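## Task

Slide or carry the blue bin, and no other bin, to the side of the bench closest to the arms. Then set the hook down flat on the bench next to that bin so its handle sticks out past that same edge. All other objects must stay resting on whatever supports them now. Nothing may depend on a robot to stay in place at the end, so release everything and pull the arms away.

## Robot and tools

Robots: three identical i2rt Big YAM arms named arm1, arm2 and arm3. Each has six joints, a two-finger gripper and a wrist camera. With joints 1 and 6 at 0 and the hand level and pointing forward, the wrist camera rides on top of the hand looking toward the fingertips. Reach is roughly 1.0 m from the joint 1 axis. Joints move at different speeds, so the hand can sweep a wide arc between postures. Room cameras room_a and room_b are fixed in the room.

Frame: one shared scene frame, origin on the floor, +z up. The hand point is the midpoint between fingertips; the hand z axis runs along the fingers and the fingers open and close along its y axis. Hand poses depend on each robot's foot pose, which is never printed.

execute_actions: argument actions is a list holding exactly one action or nothing. An action is an object keyed by robot name (arm1, arm2, arm3); under each name goes joints, an object of absolute joint targets (not offsets) by name. All named motions begin together and may finish at different times. An empty list just returns state and images. Optional cameras: list of names from arm1_cam_wrist, arm2_cam_wrist, arm3_cam_wrist, room_a, room_b, all; omitted, null or ["all"] gives every camera, [] gives none. The pictures line lists cameras in image order. Unknown keys, unknown camera names or out-of-range values get the whole call rejected with nothing moving. Any single action is capped at 15 s.

Joint targets (radians, except gripper in meters), with range and done-tolerance:
- joint1_rad -2.879 to 2.879, ±0.045: yaw about the foot, positive counter-clockwise seen from above; 0 extends the arm the way the foot faces.
- joint2_rad 0 to 3.141, ±0.14: shoulder; 0 has the upper arm aimed backward, near level; increasing raises it and then brings it forward.
- joint3_rad 0 to 3.019, ±0.09: elbow; 0 is fully folded, larger opens it.
- joint4_rad -1.692 to 1.57, ±0.055: hand pitch, positive tips fingers up.
- joint5_rad -1.57 to 1.57, ±0.03: sideways hand swing, positive toward the arm's right.
- joint6_rad -2.094 to 2.094, ±0.035: hand roll, positive clockwise viewed from behind the hand.
- gripper_m 0 to 0.093, ±0.003: fingertip gap. Grip force tops out near 50 to 62 N per pad, lower on some grippers.
A joint or robot left out of an action may keep driving toward its previous target, and joint_status will not show it. A target very near the current reading may produce no motion.

wait: seconds from 0 to 10; commands nothing new, the scene keeps running, returns state and images like an empty action.

zoom_image: camera (one of the five camera names) and region [x0, y0, x1, y1] in pixels of that camera's most recent full image, origin top-left, no larger than 504 by 504. Only cameras present in the latest result can be zoomed.

finished_scene: scene is the integer 1 or 2 of the current scene. It is final; the goal must already hold and remain so. Its result reports success and gives the next scene's goal.

Reading results: joint_status tells how each commanded motion ended. off_target means it stopped short and may still push. After contact_stop or time_out the joint abandons the old target and holds where it stopped, except a timed-out joint may keep a target (at most 0.375, 0.375, 0.113, 0.225, 0.075, 0.3 rad from its position for joints 1 to 6) and keep pushing, finishing on its own if freed. To relieve a push, command the joint to its reported position. "joint command not followed" (often with a cause: line) means a safety check rejected that arm's joint targets; the gripper target still runs. Such joints show not_followed and the arm may retry those targets on later actions until valid targets arrive or the path clears. on_its_own lists what the call did not command; "held at" is the held target, not the actual position. A joint carrying a load sinks over time. If a call reports a stop, later motion, wait and finished_scene calls in the same reply are skipped.

Things to avoid: the arm does not halt on contact and can shove hard. Never squeeze two robots together; collisions between arms can end the run, and the self/inter-arm check may react late and ignores fingers, gripper housings and wrist cameras. No state line reports robot-robot contact. Do not knock objects off the bench or out of the work area, and avoid drops, slips and slams. Loose objects may occasionally get nudged by an outside push. Arms don't wait for one another.

Heat: holding loads warms motors, even while you are reasoning, since the robot keeps its last command meanwhile. MOTOR HOT appears from 85 °C; at 100 °C the arm goes limp and falls (OVER-TEMPERATURE FAULT), and keys not at target read limit_stop_at_motor_heat; resend those targets after cooling. Some heat carries into the next scene. Fewer and shorter motions are better.

Each tool is called after ">>>" as name([rows], argument=value, ...), one row to a line, values as JSON.

## Session

>>> execute_actions(actions=[])

Scene clock: 0.00 s.
arm1.joint_positions: joint1_rad=-0.560 joint2_rad=+0.585 joint3_rad=+1.356 joint4_rad=-1.545 joint5_rad=+0.041 joint6_rad=-0.377 gripper_m=+0.095
arm1.joint_status: not commanded
arm1.hand: x=-0.8336 y=+0.1522 z=+1.3002 quat_wxyz=(-0.377, +0.600, -0.696, -0.117) (m; scene frame)
arm2.joint_positions: joint1_rad=+0.656 joint2_rad=+0.584 joint3_rad=+1.420 joint4_rad=-1.459 joint5_rad=-0.138 joint6_rad=-0.173 gripper_m=+0.095
arm2.joint_status: not commanded
arm2.hand: x=-0.1256 y=+0.1504 z=+1.2655 quat_wxyz=(-0.192, +0.832, -0.318, -0.412) (m; scene frame)
arm3.joint_positions: joint1_rad=-0.064 joint2_rad=+0.392 joint3_rad=+1.709 joint4_rad=-1.612 joint5_rad=-0.102 joint6_rad=-0.023 gripper_m=+0.095
arm3.joint_status: not commanded
arm3.hand: x=+0.9092 y=+0.0428 z=+1.4235 quat_wxyz=(-0.435, +0.547, -0.588, -0.407) (m; scene frame)
pictures: arm1_cam_wrist, arm2_cam_wrist, arm3_cam_wrist, room_a, room_b
Images, in order (width x height): arm1_cam_wrist 616x616, arm2_cam_wrist 616x616, arm3_cam_wrist 616x616, room_a 896x504, room_b 896x504.

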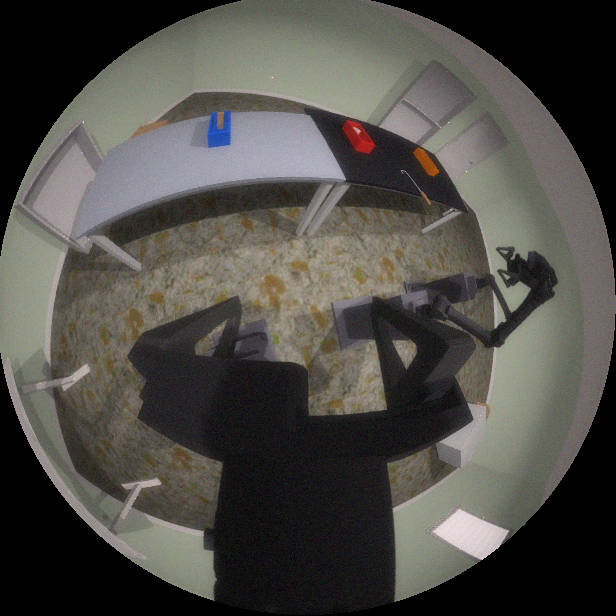

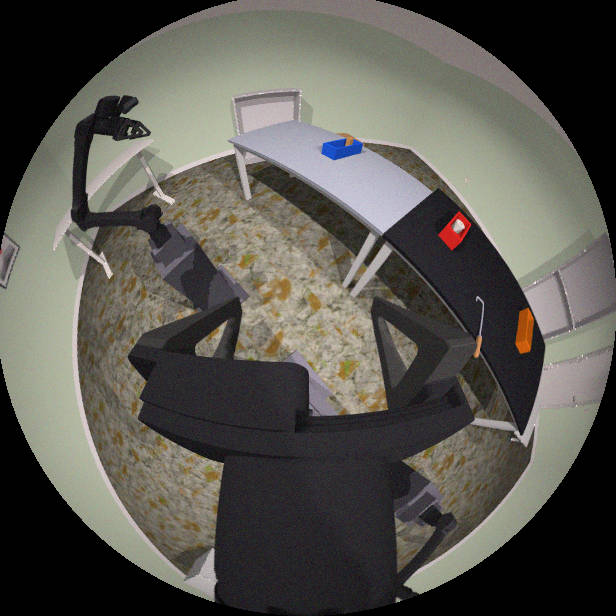

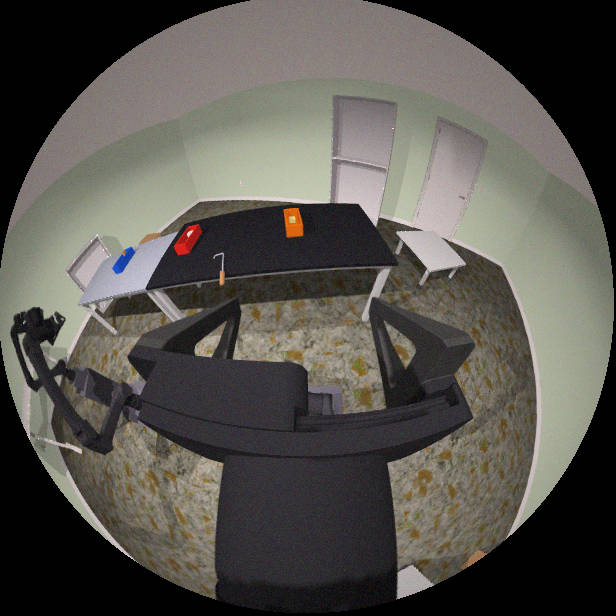

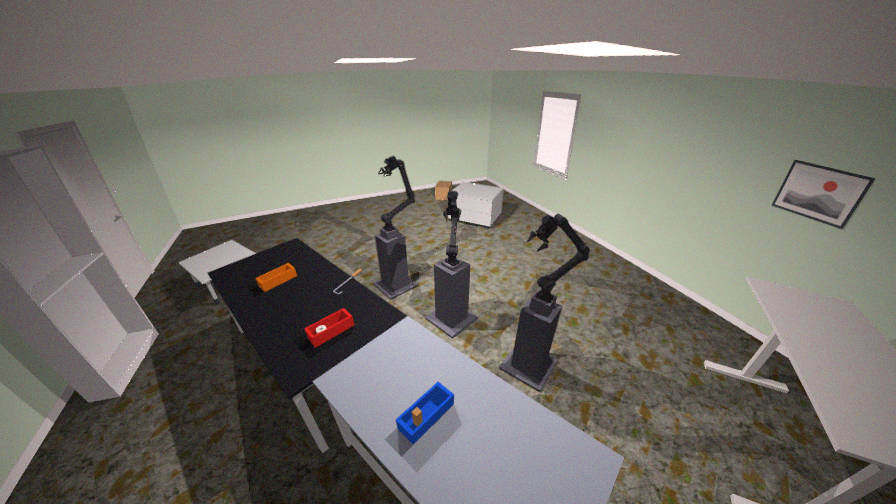

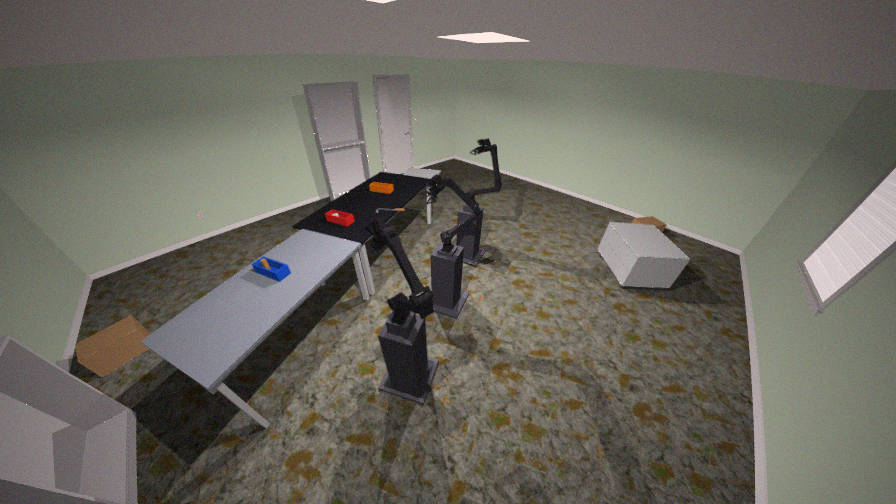

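>>> execute_actions([
  {"arm1":{"joints":{"joint1_rad":0,"joint2_rad":1.57,"joint3_rad":1.57,"joint4_rad":-0.6,"joint5_rad":0,"joint6_rad":0}},"arm2":{"joints":{"joint1_rad":-0.5,"joint2_rad":1.57,"joint3_rad":1.2,"joint4_rad":0,"joint5_rad":0,"joint6_rad":0}}},
])

>>> execute_actions([
  {"arm1":{"joints":{"joint1_rad":-0.3,"joint2_rad":2.0,"joint3_rad":2.2,"joint4_rad":-0.6}},"arm2":{"joints":{"joint1_rad":-0.7,"joint4_rad":-0.5}}},
])

Scene clock: 6.33 s.
arm1.joint_positions: joint1_rad=+0.001 joint2_rad=+1.598 joint3_rad=+1.555 joint4_rad=-0.628 joint5_rad=+0.001 joint6_rad=-0.016 gripper_m=+0.095
arm1.joint_status: all done
arm1.hand: x=-0.9697 y=+0.6622 z=+1.1545 quat_wxyz=(-0.308, +0.657, -0.611, -0.317) (m; scene frame)
arm2.joint_positions: joint1_rad=-0.509 joint2_rad=+1.573 joint3_rad=+1.201 joint4_rad=-0.027 joint5_rad=+0.001 joint6_rad=-0.013 gripper_m=+0.095
arm2.joint_status: all done
arm2.hand: x=+0.3682 y=+0.5653 z=+1.0018 quat_wxyz=(-0.487, +0.409, -0.728, -0.258) (m; scene frame)
arm3.joint_positions: joint1_rad=-0.064 joint2_rad=+0.392 joint3_rad=+1.709 joint4_rad=-1.612 joint5_rad=-0.102 joint6_rad=-0.023 gripper_m=+0.095
arm3.joint_status: not commanded
arm3.hand: x=+0.9092 y=+0.0428 z=+1.4235 quat_wxyz=(-0.435, +0.547, -0.588, -0.407) (m; scene frame)
pictures: arm1_cam_wrist, arm2_cam_wrist, arm3_cam_wrist, room_a, room_b
Images, in order (width x height): arm1_cam_wrist 616x616, arm2_cam_wrist 616x616, arm3_cam_wrist 616x616, room_a 896x504, room_b 896x504.

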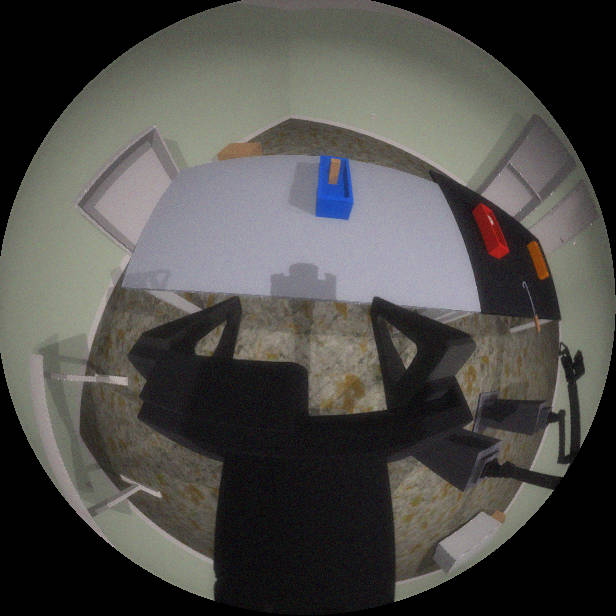

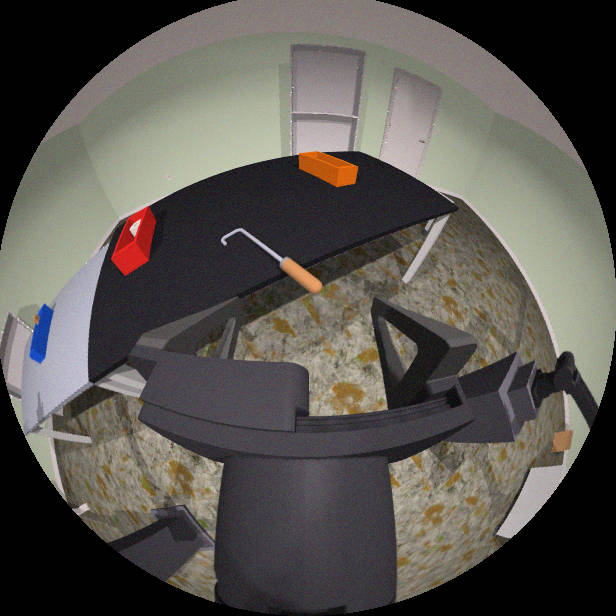

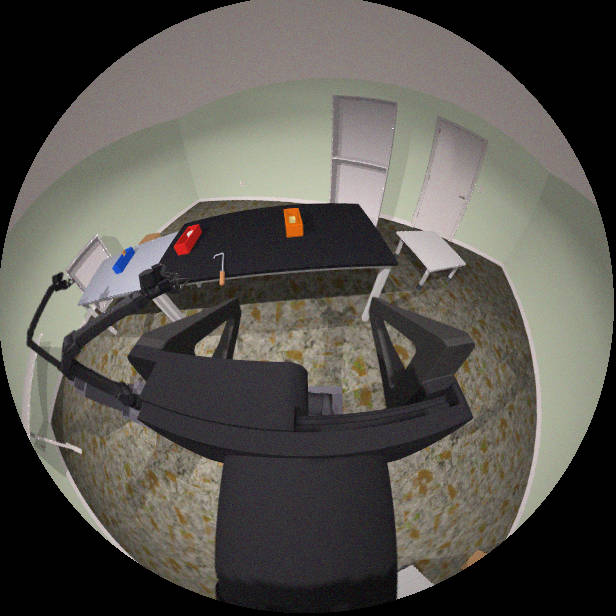

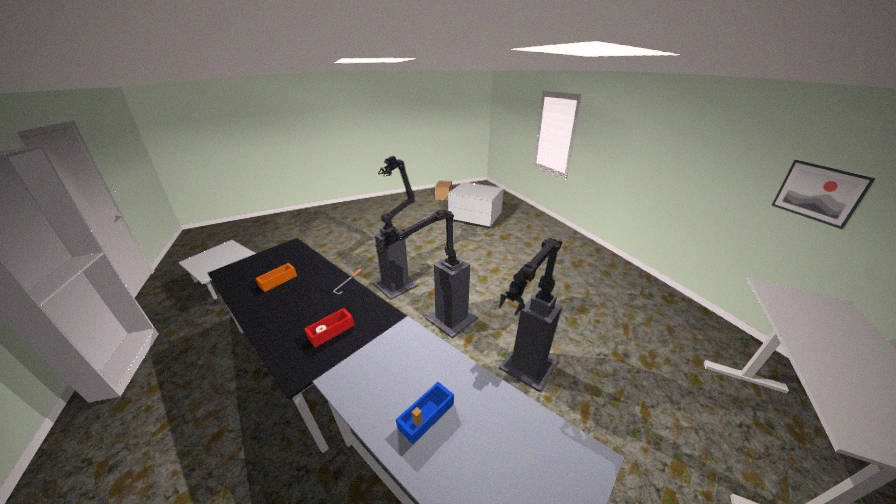

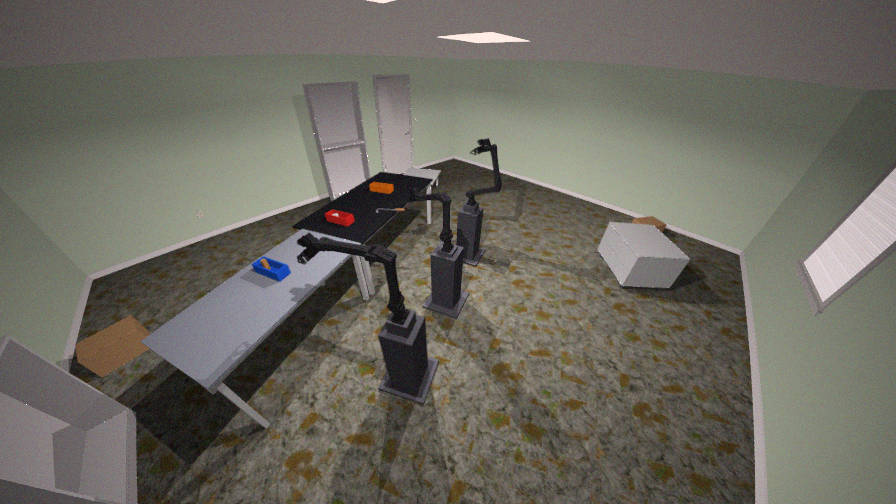

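Scene clock: 8.00 s.
arm1.joint_positions: joint1_rad=-0.300 joint2_rad=+2.022 joint3_rad=+2.137 joint4_rad=-0.622 joint5_rad=+0.001 joint6_rad=-0.013 gripper_m=+0.095
arm1.joint_status: all done
arm1.hand: x=-0.7278 y=+0.8056 z=+1.1856 quat_wxyz=(-0.408, +0.532, -0.673, -0.313) (m; scene frame)
arm2.joint_positions: joint1_rad=-0.709 joint2_rad=+1.573 joint3_rad=+1.201 joint4_rad=-0.485 joint5_rad=+0.002 joint6_rad=-0.013 gripper_m=+0.095
arm2.joint_status: all done
arm2.hand: x=+0.4288 y=+0.4339 z=+0.9131 quat_wxyz=(-0.323, +0.374, -0.860, -0.129) (m; scene frame)
arm3.joint_positions: joint1_rad=-0.064 joint2_rad=+0.392 joint3_rad=+1.709 joint4_rad=-1.612 joint5_rad=-0.102 joint6_rad=-0.023 gripper_m=+0.095
arm3.joint_status: not commanded
arm3.hand: x=+0.9092 y=+0.0428 z=+1.4235 quat_wxyz=(-0.435, +0.547, -0.588, -0.407) (m; scene frame)
pictures: arm1_cam_wrist, arm2_cam_wrist, arm3_cam_wrist, room_a, room_b
Images, in order (width x height): arm1_cam_wrist 616x616, arm2_cam_wrist 616x616, arm3_cam_wrist 616x616, room_a 896x504, room_b 896x504.

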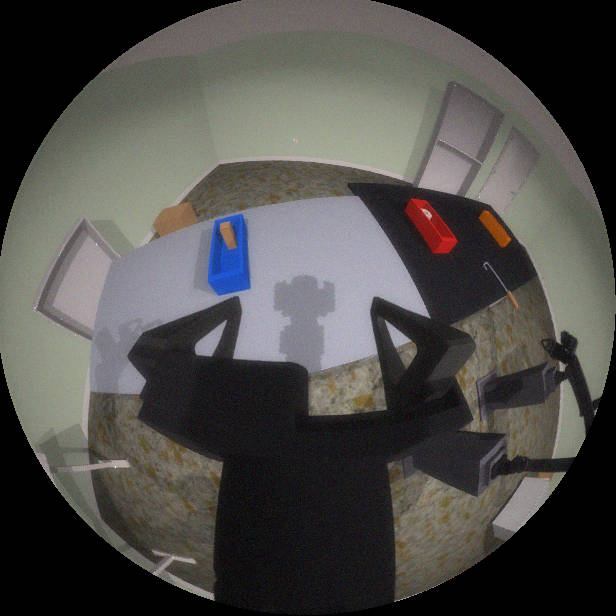

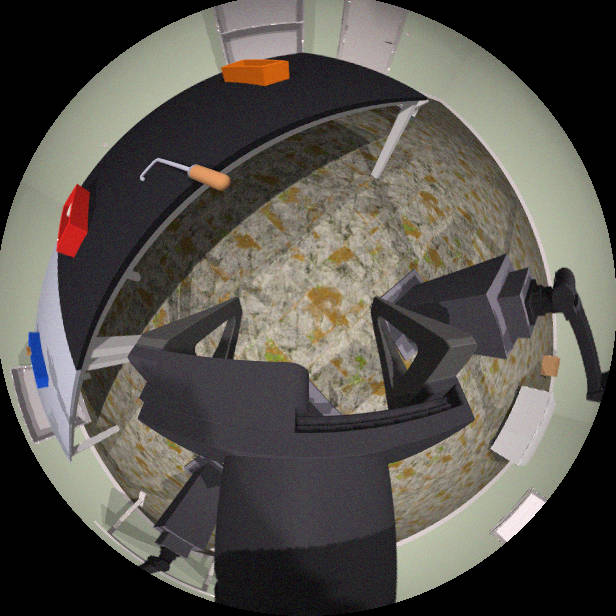

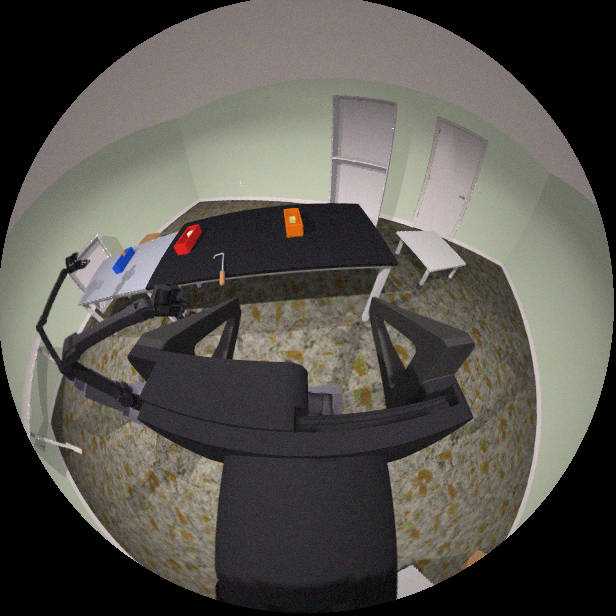

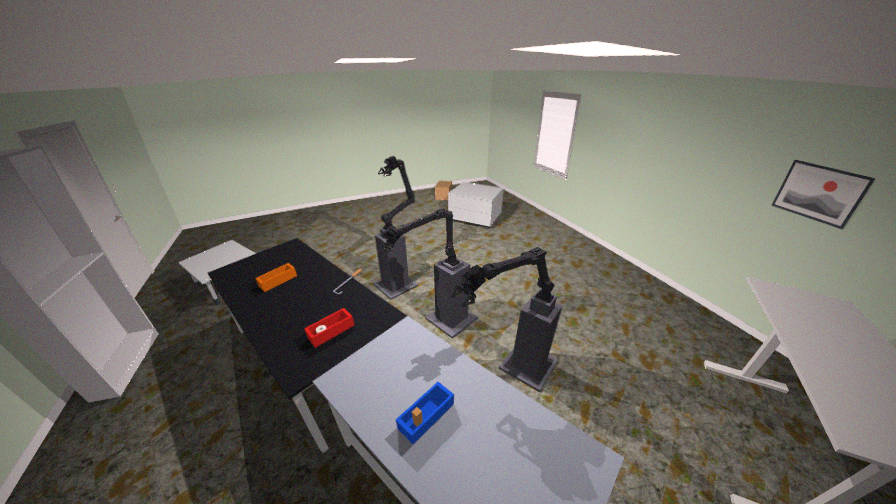

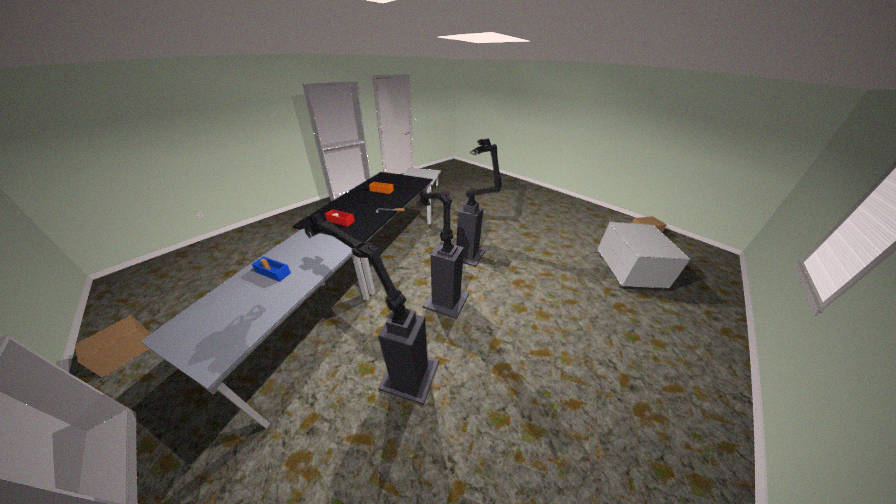

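>>> execute_actions([
  {"arm1":{"joints":{"joint1_rad":0,"joint2_rad":1.3,"joint3_rad":1.3}},"arm2":{"joints":{"joint1_rad":-0.76,"joint2_rad":2.3,"joint3_rad":1.56,"joint4_rad":0.78,"joint5_rad":-0.82}}},
], cameras=["arm2_cam_wrist","arm3_cam_wrist","room_b"])

Scene clock: 23.67 s.
arm1.joint_positions: joint1_rad=-0.004 joint2_rad=+1.306 joint3_rad=+1.295 joint4_rad=-0.619 joint5_rad=+0.000 joint6_rad=-0.013 gripper_m=+0.095
arm1.joint_status: all done
arm1.hand: x=-0.9613 y=+0.5570 z=+1.1796 quat_wxyz=(-0.321, +0.648, -0.607, -0.330) (m; scene frame)
arm2.joint_positions: joint1_rad=-0.759 joint2_rad=+2.324 joint3_rad=+1.521 joint4_rad=+0.754 joint5_rad=-0.818 joint6_rad=-0.011 gripper_m=+0.095
arm2.joint_status: all done
arm2.hand: x=+0.4958 y=+0.6257 z=+0.8037 quat_wxyz=(-0.484, +0.506, -0.515, -0.494) (m; scene frame)
arm3.joint_positions: joint1_rad=-0.064 joint2_rad=+0.392 joint3_rad=+1.709 joint4_rad=-1.612 joint5_rad=-0.102 joint6_rad=-0.023 gripper_m=+0.095
arm3.joint_status: not commanded
arm3.hand: x=+0.9092 y=+0.0428 z=+1.4235 quat_wxyz=(-0.435, +0.547, -0.588, -0.407) (m; scene frame)
pictures: arm2_cam_wrist, arm3_cam_wrist, room_b
Images, in order (width x height): arm2_cam_wrist 616x616, arm3_cam_wrist 616x616, room_b 896x504.

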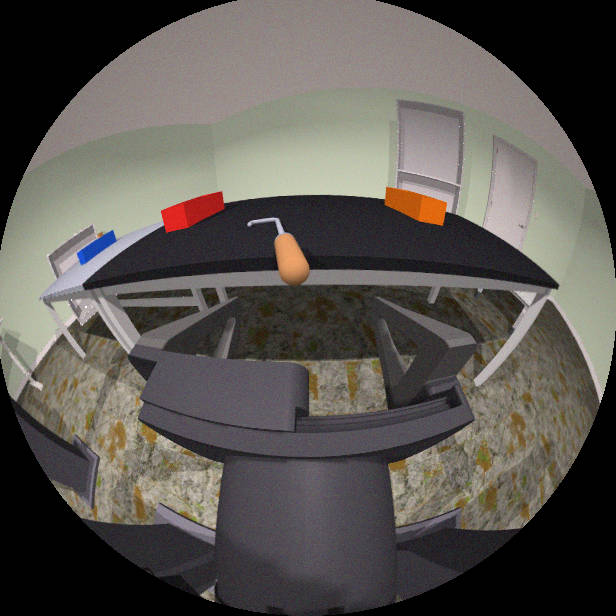

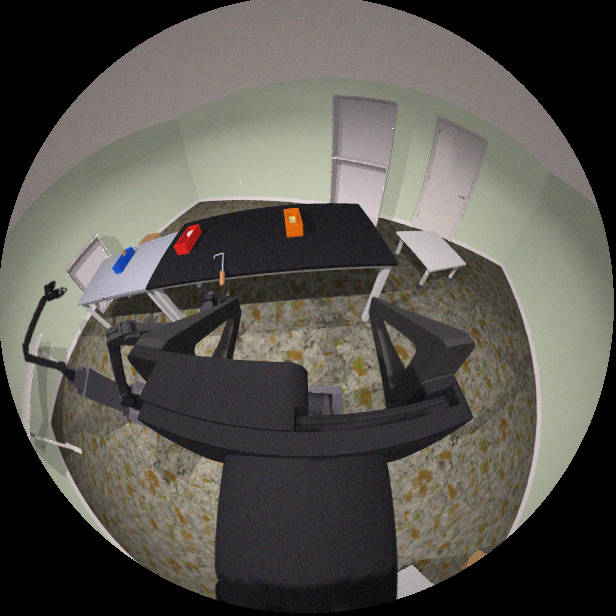

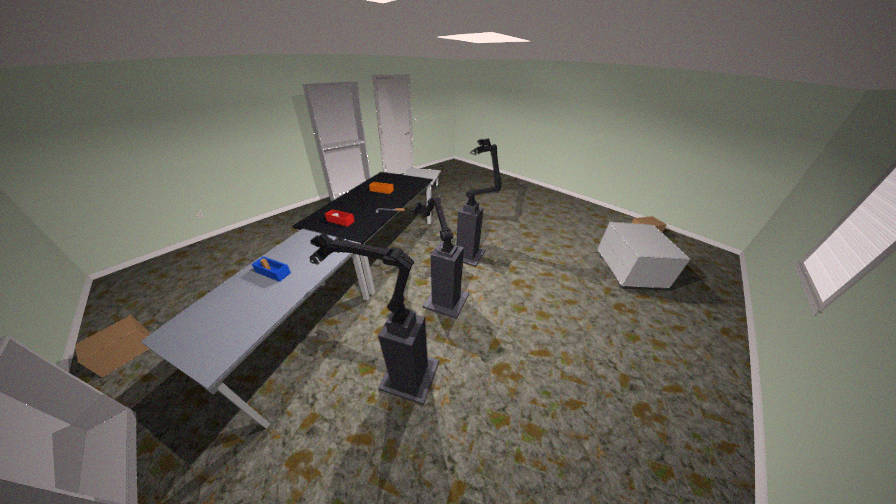

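>>> execute_actions([
  {"arm2":{"joints":{"joint1_rad":-0.69,"joint2_rad":2.475,"joint3_rad":1.815,"joint4_rad":0.74,"joint5_rad":-0.85}}},
], cameras=["arm2_cam_wrist","room_b"])

>>> zoom_image(camera="room_b", region=[360,180,460,240])

Scene clock: 30.13 s.
arm1.joint_positions: joint1_rad=-0.004 joint2_rad=+1.306 joint3_rad=+1.295 joint4_rad=-0.619 joint5_rad=+0.000 joint6_rad=-0.013 gripper_m=+0.095
arm1.joint_status: not commanded
arm1.hand: x=-0.9613 y=+0.5570 z=+1.1796 quat_wxyz=(-0.321, +0.648, -0.607, -0.330) (m; scene frame)
arm2.joint_positions: joint1_rad=-0.683 joint2_rad=+2.467 joint3_rad=+1.755 joint4_rad=+0.754 joint5_rad=-0.849 joint6_rad=-0.011 gripper_m=+0.095
arm2.joint_status: all done
arm2.hand: x=+0.4772 y=+0.7001 z=+0.7989 quat_wxyz=(-0.489, +0.533, -0.455, -0.520) (m; scene frame)
arm3.joint_positions: joint1_rad=-0.064 joint2_rad=+0.392 joint3_rad=+1.709 joint4_rad=-1.612 joint5_rad=-0.102 joint6_rad=-0.023 gripper_m=+0.095
arm3.joint_status: not commanded
arm3.hand: x=+0.9092 y=+0.0428 z=+1.4235 quat_wxyz=(-0.435, +0.547, -0.588, -0.407) (m; scene frame)
pictures: arm2_cam_wrist, room_b
Images, in order (width x height): arm2_cam_wrist 616x616, room_b 896x504.

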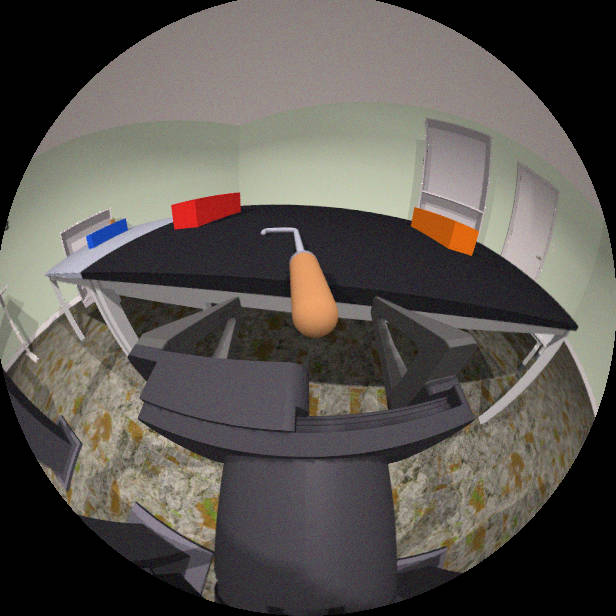

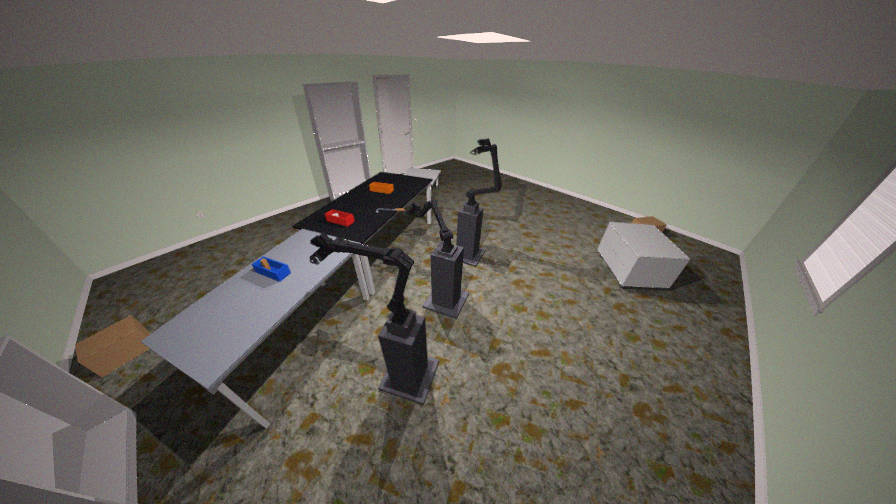

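Region (360, 180, 460, 240) of room_b's 896x504 image, scaled by 5.040, with more detail than that image has; it fills the top 302 rows of this view, and the rest is white.

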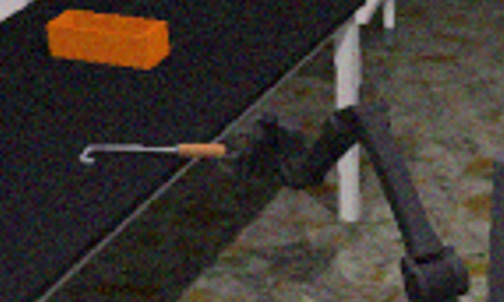

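>>> execute_actions([
  {"arm2":{"joints":{"joint1_rad":-0.635,"joint2_rad":2.6,"joint3_rad":2.05,"joint4_rad":0.58,"joint5_rad":-0.82}}},
], cameras=["arm2_cam_wrist","room_b"])

>>> zoom_image(camera="room_b", region=[360,180,460,240])

Scene clock: 35.03 s.
arm1.joint_positions: joint1_rad=-0.004 joint2_rad=+1.306 joint3_rad=+1.295 joint4_rad=-0.619 joint5_rad=+0.000 joint6_rad=-0.013 gripper_m=+0.095
arm1.joint_status: not commanded
arm1.hand: x=-0.9613 y=+0.5570 z=+1.1796 quat_wxyz=(-0.321, +0.648, -0.607, -0.330) (m; scene frame)
arm2.joint_positions: joint1_rad=-0.634 joint2_rad=+2.598 joint3_rad=+1.984 joint4_rad=+0.594 joint5_rad=-0.821 joint6_rad=-0.011 gripper_m=+0.095
arm2.joint_status: all done
arm2.hand: x=+0.4757 y=+0.7565 z=+0.7706 quat_wxyz=(-0.462, +0.538, -0.472, -0.525) (m; scene frame)
arm3.joint_positions: joint1_rad=-0.064 joint2_rad=+0.392 joint3_rad=+1.709 joint4_rad=-1.612 joint5_rad=-0.102 joint6_rad=-0.023 gripper_m=+0.095
arm3.joint_status: not commanded
arm3.hand: x=+0.9092 y=+0.0428 z=+1.4235 quat_wxyz=(-0.435, +0.547, -0.588, -0.407) (m; scene frame)
pictures: arm2_cam_wrist, room_b
Images, in order (width x height): arm2_cam_wrist 616x616, room_b 896x504.

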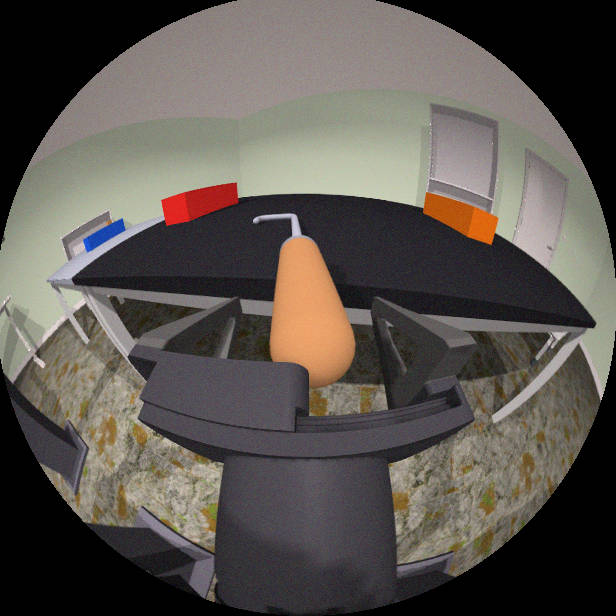

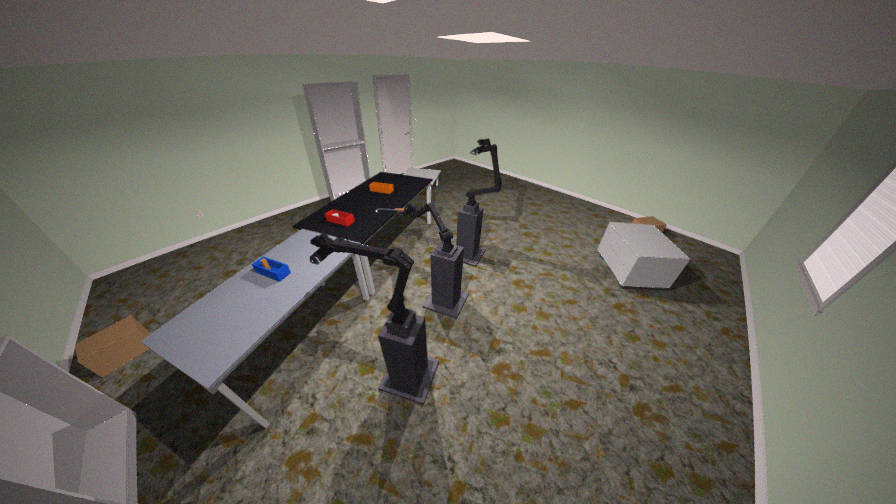

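Region (360, 180, 460, 240) of room_b's 896x504 image, scaled by 5.040, with more detail than that image has; it fills the top 302 rows of this view, and the rest is white.

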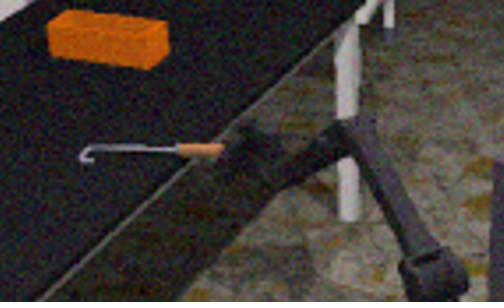

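>>> execute_actions([
  {"arm2":{"joints":{"joint3_rad":2.085}}},
], cameras=[])

>>> execute_actions([
  {"arm2":{"joints":{"gripper_m":0.0}}},
], cameras=["arm2_cam_wrist"])

Scene clock: 37.53 s.
arm1.joint_positions: joint1_rad=-0.004 joint2_rad=+1.306 joint3_rad=+1.295 joint4_rad=-0.619 joint5_rad=+0.000 joint6_rad=-0.013 gripper_m=+0.095
arm1.joint_status: not commanded
arm1.hand: x=-0.9613 y=+0.5570 z=+1.1796 quat_wxyz=(-0.321, +0.648, -0.607, -0.330) (m; scene frame)
arm2.joint_positions: joint1_rad=-0.634 joint2_rad=+2.598 joint3_rad=+2.025 joint4_rad=+0.594 joint5_rad=-0.821 joint6_rad=-0.011 gripper_m=+0.095
arm2.joint_status: all done
arm2.hand: x=+0.4811 y=+0.7634 z=+0.7911 quat_wxyz=(-0.476, +0.537, -0.458, -0.525) (m; scene frame)
arm3.joint_positions: joint1_rad=-0.064 joint2_rad=+0.392 joint3_rad=+1.709 joint4_rad=-1.612 joint5_rad=-0.102 joint6_rad=-0.023 gripper_m=+0.095
arm3.joint_status: not commanded
arm3.hand: x=+0.9092 y=+0.0428 z=+1.4235 quat_wxyz=(-0.435, +0.547, -0.588, -0.407) (m; scene frame)
pictures: none
No camera images: the call's "cameras" was empty. Leave "cameras" out to get every camera's image.

Scene clock: 38.27 s.
arm1.joint_positions: joint1_rad=-0.004 joint2_rad=+1.306 joint3_rad=+1.295 joint4_rad=-0.619 joint5_rad=+0.000 joint6_rad=-0.013 gripper_m=+0.095
arm1.joint_status: not commanded
arm1.hand: x=-0.9613 y=+0.5570 z=+1.1796 quat_wxyz=(-0.321, +0.648, -0.607, -0.330) (m; scene frame)
arm2.joint_positions: joint1_rad=-0.634 joint2_rad=+2.598 joint3_rad=+2.027 joint4_rad=+0.591 joint5_rad=-0.820 joint6_rad=-0.010 gripper_m=+0.031
arm2.joint_status: gripper_m off_target (ended at +0.031, target +0.000)
arm2.hand: x=+0.4809 y=+0.7641 z=+0.7917 quat_wxyz=(-0.475, +0.537, -0.458, -0.525) (m; scene frame)
arm3.joint_positions: joint1_rad=-0.064 joint2_rad=+0.392 joint3_rad=+1.709 joint4_rad=-1.612 joint5_rad=-0.102 joint6_rad=-0.023 gripper_m=+0.095
arm3.joint_status: not commanded
arm3.hand: x=+0.9092 y=+0.0428 z=+1.4235 quat_wxyz=(-0.435, +0.547, -0.588, -0.407) (m; scene frame)
pictures: arm2_cam_wrist
Images, in order (width x height): arm2_cam_wrist 616x616.

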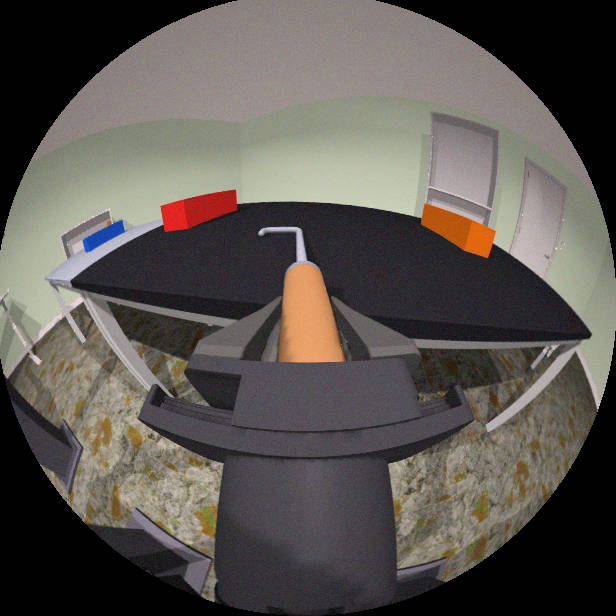

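>>> execute_actions([
  {"arm2":{"joints":{"joint2_rad":2.3}}},
], cameras=[])

>>> execute_actions([
  {"arm2":{"joints":{"joint1_rad":0.755,"joint5_rad":0.72}}},
], cameras=[])

>>> execute_actions([
  {"arm2":{"joints":{"joint2_rad":2.54}}},
], cameras=["arm2_cam_wrist","room_b"])

Scene clock: 43.23 s.
arm1.joint_positions: joint1_rad=-0.004 joint2_rad=+1.306 joint3_rad=+1.295 joint4_rad=-0.619 joint5_rad=+0.000 joint6_rad=-0.013 gripper_m=+0.095
arm1.joint_status: not commanded
arm1.hand: x=-0.9613 y=+0.5570 z=+1.1796 quat_wxyz=(-0.321, +0.648, -0.607, -0.330) (m; scene frame)
arm2.joint_positions: joint1_rad=-0.634 joint2_rad=+2.329 joint3_rad=+2.027 joint4_rad=+0.565 joint5_rad=-0.824 joint6_rad=-0.010 gripper_m=+0.031
arm2.joint_status: all done
arm2.hand: x=+0.4709 y=+0.7565 z=+1.0208 quat_wxyz=(-0.556, +0.531, -0.367, -0.524) (m; scene frame)
arm3.joint_positions: joint1_rad=-0.064 joint2_rad=+0.392 joint3_rad=+1.709 joint4_rad=-1.612 joint5_rad=-0.102 joint6_rad=-0.023 gripper_m=+0.095
arm3.joint_status: not commanded
arm3.hand: x=+0.9092 y=+0.0428 z=+1.4235 quat_wxyz=(-0.435, +0.547, -0.588, -0.407) (m; scene frame)
pictures: none
No camera images: the call's "cameras" was empty. Leave "cameras" out to get every camera's image.

Scene clock: 45.77 s.
arm1.joint_positions: joint1_rad=-0.004 joint2_rad=+1.306 joint3_rad=+1.295 joint4_rad=-0.619 joint5_rad=+0.000 joint6_rad=-0.013 gripper_m=+0.095
arm1.joint_status: not commanded
arm1.hand: x=-0.9613 y=+0.5570 z=+1.1796 quat_wxyz=(-0.321, +0.648, -0.607, -0.330) (m; scene frame)
arm2.joint_positions: joint1_rad=+0.754 joint2_rad=+2.341 joint3_rad=+2.027 joint4_rad=+0.565 joint5_rad=+0.725 joint6_rad=-0.010 gripper_m=+0.031
arm2.joint_status: all done
arm2.hand: x=-0.4792 y=+0.7571 z=+1.0083 quat_wxyz=(-0.512, +0.407, -0.496, -0.571) (m; scene frame)
arm3.joint_positions: joint1_rad=-0.064 joint2_rad=+0.392 joint3_rad=+1.709 joint4_rad=-1.612 joint5_rad=-0.102 joint6_rad=-0.023 gripper_m=+0.095
arm3.joint_status: not commanded
arm3.hand: x=+0.9092 y=+0.0428 z=+1.4235 quat_wxyz=(-0.435, +0.547, -0.588, -0.407) (m; scene frame)
pictures: none
No camera images: the call's "cameras" was empty. Leave "cameras" out to get every camera's image.

Scene clock: 47.13 s.
arm1.joint_positions: joint1_rad=-0.004 joint2_rad=+1.306 joint3_rad=+1.295 joint4_rad=-0.619 joint5_rad=+0.000 joint6_rad=-0.013 gripper_m=+0.095
arm1.joint_status: not commanded
arm1.hand: x=-0.9613 y=+0.5570 z=+1.1796 quat_wxyz=(-0.321, +0.648, -0.607, -0.330) (m; scene frame)
arm2.joint_positions: joint1_rad=+0.756 joint2_rad=+2.588 joint3_rad=+2.031 joint4_rad=+0.575 joint5_rad=+0.720 joint6_rad=-0.008 gripper_m=+0.031
arm2.joint_status: all done
arm2.hand: x=-0.4884 y=+0.7638 z=+0.7941 quat_wxyz=(-0.507, +0.494, -0.504, -0.495) (m; scene frame)
arm3.joint_positions: joint1_rad=-0.064 joint2_rad=+0.392 joint3_rad=+1.709 joint4_rad=-1.612 joint5_rad=-0.102 joint6_rad=-0.023 gripper_m=+0.095
arm3.joint_status: not commanded
arm3.hand: x=+0.9092 y=+0.0428 z=+1.4235 quat_wxyz=(-0.435, +0.547, -0.588, -0.407) (m; scene frame)
pictures: arm2_cam_wrist, room_b
Images, in order (width x height): arm2_cam_wrist 616x616, room_b 896x504.

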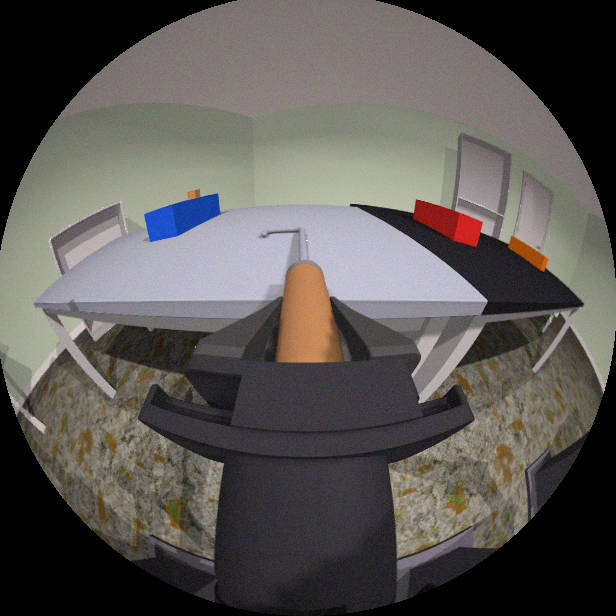

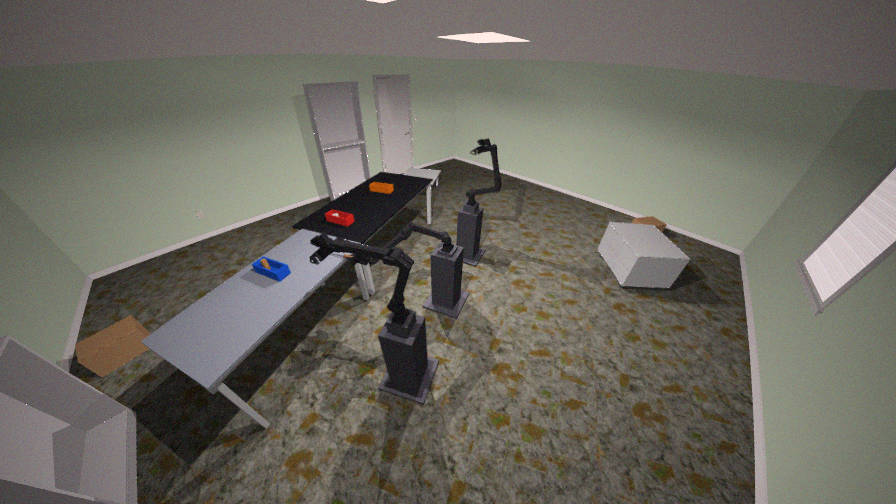

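>>> execute_actions([
  {"arm2":{"joints":{"gripper_m":0.09}},"arm1":{"joints":{"joint3_rad":1.99,"joint2_rad":1.6,"joint4_rad":0.76,"joint5_rad":-0.62}}},
], cameras=[])

>>> execute_actions([
  {"arm2":{"joints":{"joint2_rad":2.3}}},
], cameras=[])

>>> execute_actions([
  {"arm2":{"joints":{"joint1_rad":-0.1,"joint2_rad":1.0,"joint3_rad":1.4,"joint4_rad":-0.8,"joint5_rad":-0.8}},"arm1":{"joints":{"joint2_rad":2.2,"joint1_rad":-0.3}}},
], cameras=[])

>>> execute_actions([
  {"arm1":{"joints":{"joint2_rad":2.53,"joint1_rad":-0.692}}},
], cameras=["arm1_cam_wrist","room_a"])

Scene clock: 54.27 s.
arm1.joint_positions: joint1_rad=-0.004 joint2_rad=+1.586 joint3_rad=+1.950 joint4_rad=+0.741 joint5_rad=-0.619 joint6_rad=-0.012 gripper_m=+0.095
arm1.joint_status: all done
arm1.hand: x=-1.0616 y=+0.5251 z=+1.6492 quat_wxyz=(-0.595, +0.360, +0.071, -0.715) (m; scene frame)
arm2.joint_positions: joint1_rad=+0.756 joint2_rad=+2.577 joint3_rad=+2.031 joint4_rad=+0.575 joint5_rad=+0.720 joint6_rad=-0.008 gripper_m=+0.090
arm2.joint_status: all done
arm2.hand: x=-0.4888 y=+0.7643 z=+0.8035 quat_wxyz=(-0.507, +0.490, -0.504, -0.499) (m; scene frame)
arm3.joint_positions: joint1_rad=-0.064 joint2_rad=+0.392 joint3_rad=+1.709 joint4_rad=-1.612 joint5_rad=-0.102 joint6_rad=-0.023 gripper_m=+0.095
arm3.joint_status: not commanded
arm3.hand: x=+0.9092 y=+0.0428 z=+1.4235 quat_wxyz=(-0.435, +0.547, -0.588, -0.407) (m; scene frame)
pictures: none
No camera images: the call's "cameras" was empty. Leave "cameras" out to get every camera's image.

Scene clock: 55.70 s.
arm1.joint_positions: joint1_rad=-0.004 joint2_rad=+1.586 joint3_rad=+1.950 joint4_rad=+0.741 joint5_rad=-0.619 joint6_rad=-0.012 gripper_m=+0.095
arm1.joint_status: not commanded
arm1.hand: x=-1.0616 y=+0.5251 z=+1.6492 quat_wxyz=(-0.595, +0.360, +0.071, -0.715) (m; scene frame)
arm2.joint_positions: joint1_rad=+0.756 joint2_rad=+2.290 joint3_rad=+2.060 joint4_rad=+0.575 joint5_rad=+0.720 joint6_rad=-0.008 gripper_m=+0.090
arm2.joint_status: all done
arm2.hand: x=-0.4762 y=+0.7501 z=+1.0729 quat_wxyz=(-0.509, +0.372, -0.489, -0.603) (m; scene frame)
arm3.joint_positions: joint1_rad=-0.064 joint2_rad=+0.392 joint3_rad=+1.709 joint4_rad=-1.612 joint5_rad=-0.102 joint6_rad=-0.023 gripper_m=+0.095
arm3.joint_status: not commanded
arm3.hand: x=+0.9092 y=+0.0428 z=+1.4235 quat_wxyz=(-0.435, +0.547, -0.588, -0.407) (m; scene frame)
pictures: none
No camera images: the call's "cameras" was empty. Leave "cameras" out to get every camera's image.

Scene clock: 57.63 s.
arm1.joint_positions: joint1_rad=-0.304 joint2_rad=+2.235 joint3_rad=+1.958 joint4_rad=+0.753 joint5_rad=-0.619 joint6_rad=-0.012 gripper_m=+0.095
arm1.joint_status: all done
arm1.hand: x=-0.8154 y=+0.8525 z=+1.2001 quat_wxyz=(-0.553, +0.508, -0.223, -0.622) (m; scene frame)
arm2.joint_positions: joint1_rad=-0.103 joint2_rad=+0.999 joint3_rad=+1.404 joint4_rad=-0.786 joint5_rad=-0.798 joint6_rad=-0.007 gripper_m=+0.090
arm2.joint_status: all done
arm2.hand: x=-0.0514 y=+0.4201 z=+1.2906 quat_wxyz=(-0.185, +0.664, -0.440, -0.575) (m; scene frame)
arm3.joint_positions: joint1_rad=-0.064 joint2_rad=+0.392 joint3_rad=+1.709 joint4_rad=-1.612 joint5_rad=-0.102 joint6_rad=-0.023 gripper_m=+0.095
arm3.joint_status: not commanded
arm3.hand: x=+0.9092 y=+0.0428 z=+1.4235 quat_wxyz=(-0.435, +0.547, -0.588, -0.407) (m; scene frame)
pictures: none
No camera images: the call's "cameras" was empty. Leave "cameras" out to get every camera's image.

Scene clock: 59.57 s.
arm1.joint_positions: joint1_rad=-0.686 joint2_rad=+2.573 joint3_rad=+1.965 joint4_rad=+0.753 joint5_rad=-0.620 joint6_rad=-0.012 gripper_m=+0.095
arm1.joint_status: all done
arm1.hand: x=-0.4791 y=+0.7798 z=+0.9092 quat_wxyz=(-0.560, +0.487, -0.444, -0.503) (m; scene frame)
arm2.joint_positions: joint1_rad=-0.103 joint2_rad=+0.999 joint3_rad=+1.404 joint4_rad=-0.786 joint5_rad=-0.798 joint6_rad=-0.007 gripper_m=+0.090
arm2.joint_status: not commanded
arm2.hand: x=-0.0514 y=+0.4201 z=+1.2906 quat_wxyz=(-0.185, +0.664, -0.440, -0.575) (m; scene frame)
arm3.joint_positions: joint1_rad=-0.064 joint2_rad=+0.392 joint3_rad=+1.709 joint4_rad=-1.612 joint5_rad=-0.102 joint6_rad=-0.023 gripper_m=+0.095
arm3.joint_status: not commanded
arm3.hand: x=+0.9092 y=+0.0428 z=+1.4235 quat_wxyz=(-0.435, +0.547, -0.588, -0.407) (m; scene frame)
pictures: arm1_cam_wrist, room_a
Images, in order (width x height): arm1_cam_wrist 616x616, room_a 896x504.

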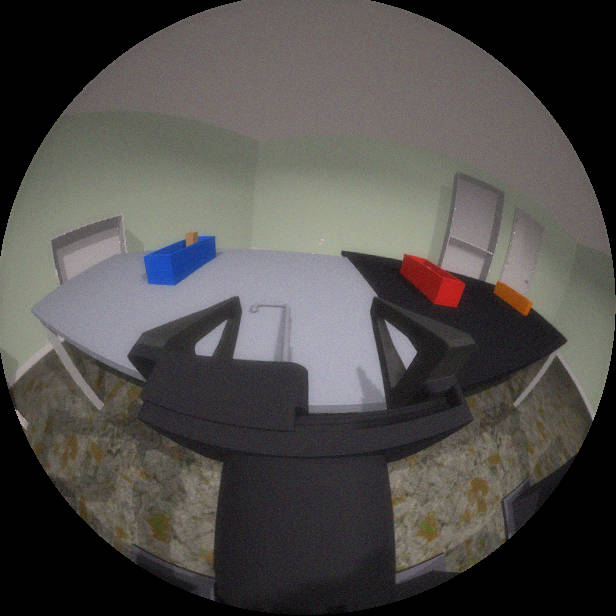

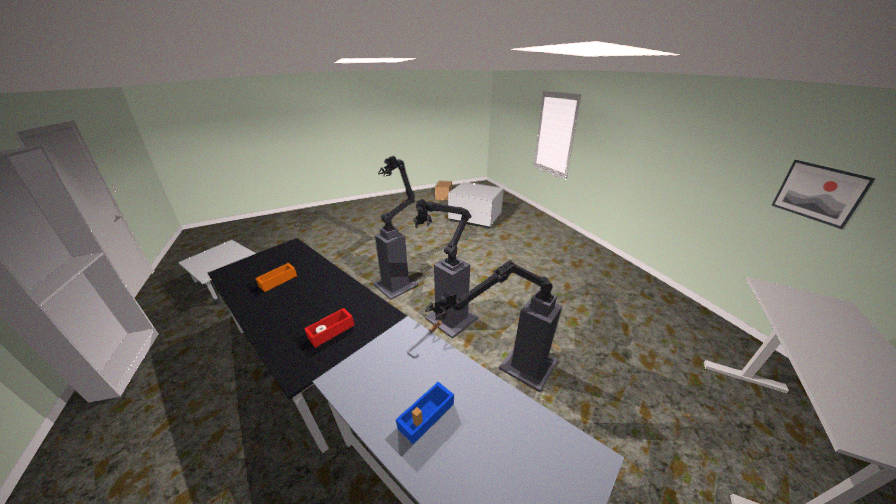

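Need actual q2≈2.70; the handle end should clear the palm.

>>> execute_actions([
  {"arm1":{"joints":{"joint2_rad":2.65,"joint3_rad":1.93}}},
], cameras=["arm1_cam_wrist"])

Scene clock: 62.53 s.
arm1.joint_positions: joint1_rad=-0.687 joint2_rad=+2.644 joint3_rad=+1.931 joint4_rad=+0.753 joint5_rad=-0.619 joint6_rad=-0.012 gripper_m=+0.095
arm1.joint_status: all done
arm1.hand: x=-0.4858 y=+0.7701 z=+0.8295 quat_wxyz=(-0.525, +0.494, -0.482, -0.498) (m; scene frame)
arm2.joint_positions: joint1_rad=-0.103 joint2_rad=+0.999 joint3_rad=+1.404 joint4_rad=-0.786 joint5_rad=-0.798 joint6_rad=-0.007 gripper_m=+0.090
arm2.joint_status: not commanded
arm2.hand: x=-0.0514 y=+0.4201 z=+1.2906 quat_wxyz=(-0.185, +0.664, -0.440, -0.575) (m; scene frame)
arm3.joint_positions: joint1_rad=-0.064 joint2_rad=+0.392 joint3_rad=+1.709 joint4_rad=-1.612 joint5_rad=-0.102 joint6_rad=-0.023 gripper_m=+0.095
arm3.joint_status: not commanded
arm3.hand: x=+0.9092 y=+0.0428 z=+1.4235 quat_wxyz=(-0.435, +0.547, -0.588, -0.407) (m; scene frame)
pictures: arm1_cam_wrist
Images, in order (width x height): arm1_cam_wrist 616x616.

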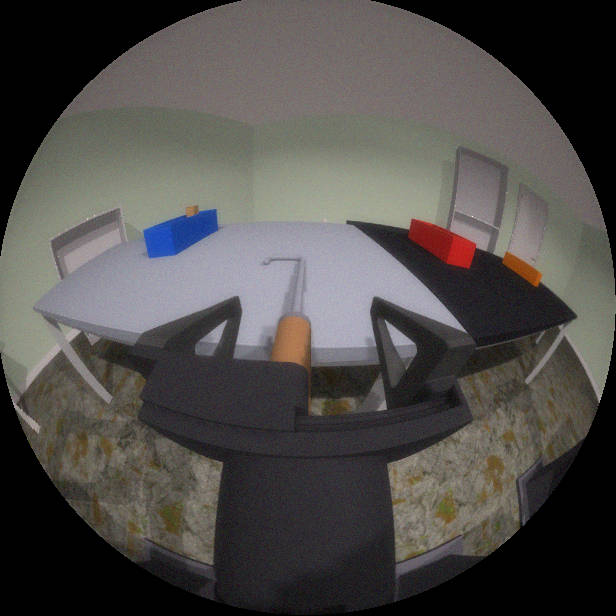

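>>> execute_actions([
  {"arm1":{"joints":{"joint2_rad":2.695}}},
], cameras=["arm1_cam_wrist"])

Scene clock: 64.63 s.
arm1.joint_positions: joint1_rad=-0.687 joint2_rad=+2.679 joint3_rad=+1.931 joint4_rad=+0.753 joint5_rad=-0.619 joint6_rad=-0.012 gripper_m=+0.095
arm1.joint_status: all done
arm1.hand: x=-0.4879 y=+0.7663 z=+0.7991 quat_wxyz=(-0.513, +0.496, -0.494, -0.496) (m; scene frame)
arm2.joint_positions: joint1_rad=-0.103 joint2_rad=+0.999 joint3_rad=+1.404 joint4_rad=-0.786 joint5_rad=-0.798 joint6_rad=-0.007 gripper_m=+0.090
arm2.joint_status: not commanded
arm2.hand: x=-0.0514 y=+0.4201 z=+1.2906 quat_wxyz=(-0.185, +0.664, -0.440, -0.575) (m; scene frame)
arm3.joint_positions: joint1_rad=-0.064 joint2_rad=+0.392 joint3_rad=+1.709 joint4_rad=-1.612 joint5_rad=-0.102 joint6_rad=-0.023 gripper_m=+0.095
arm3.joint_status: not commanded
arm3.hand: x=+0.9092 y=+0.0428 z=+1.4235 quat_wxyz=(-0.435, +0.547, -0.588, -0.407) (m; scene frame)
pictures: arm1_cam_wrist
Images, in order (width x height): arm1_cam_wrist 616x616.

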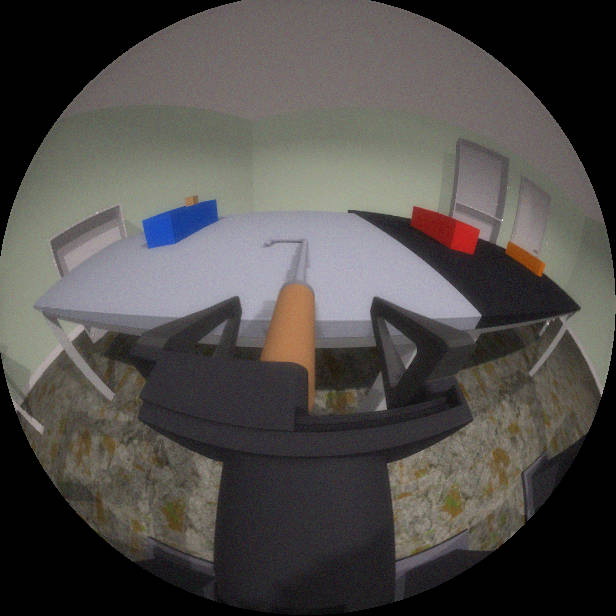

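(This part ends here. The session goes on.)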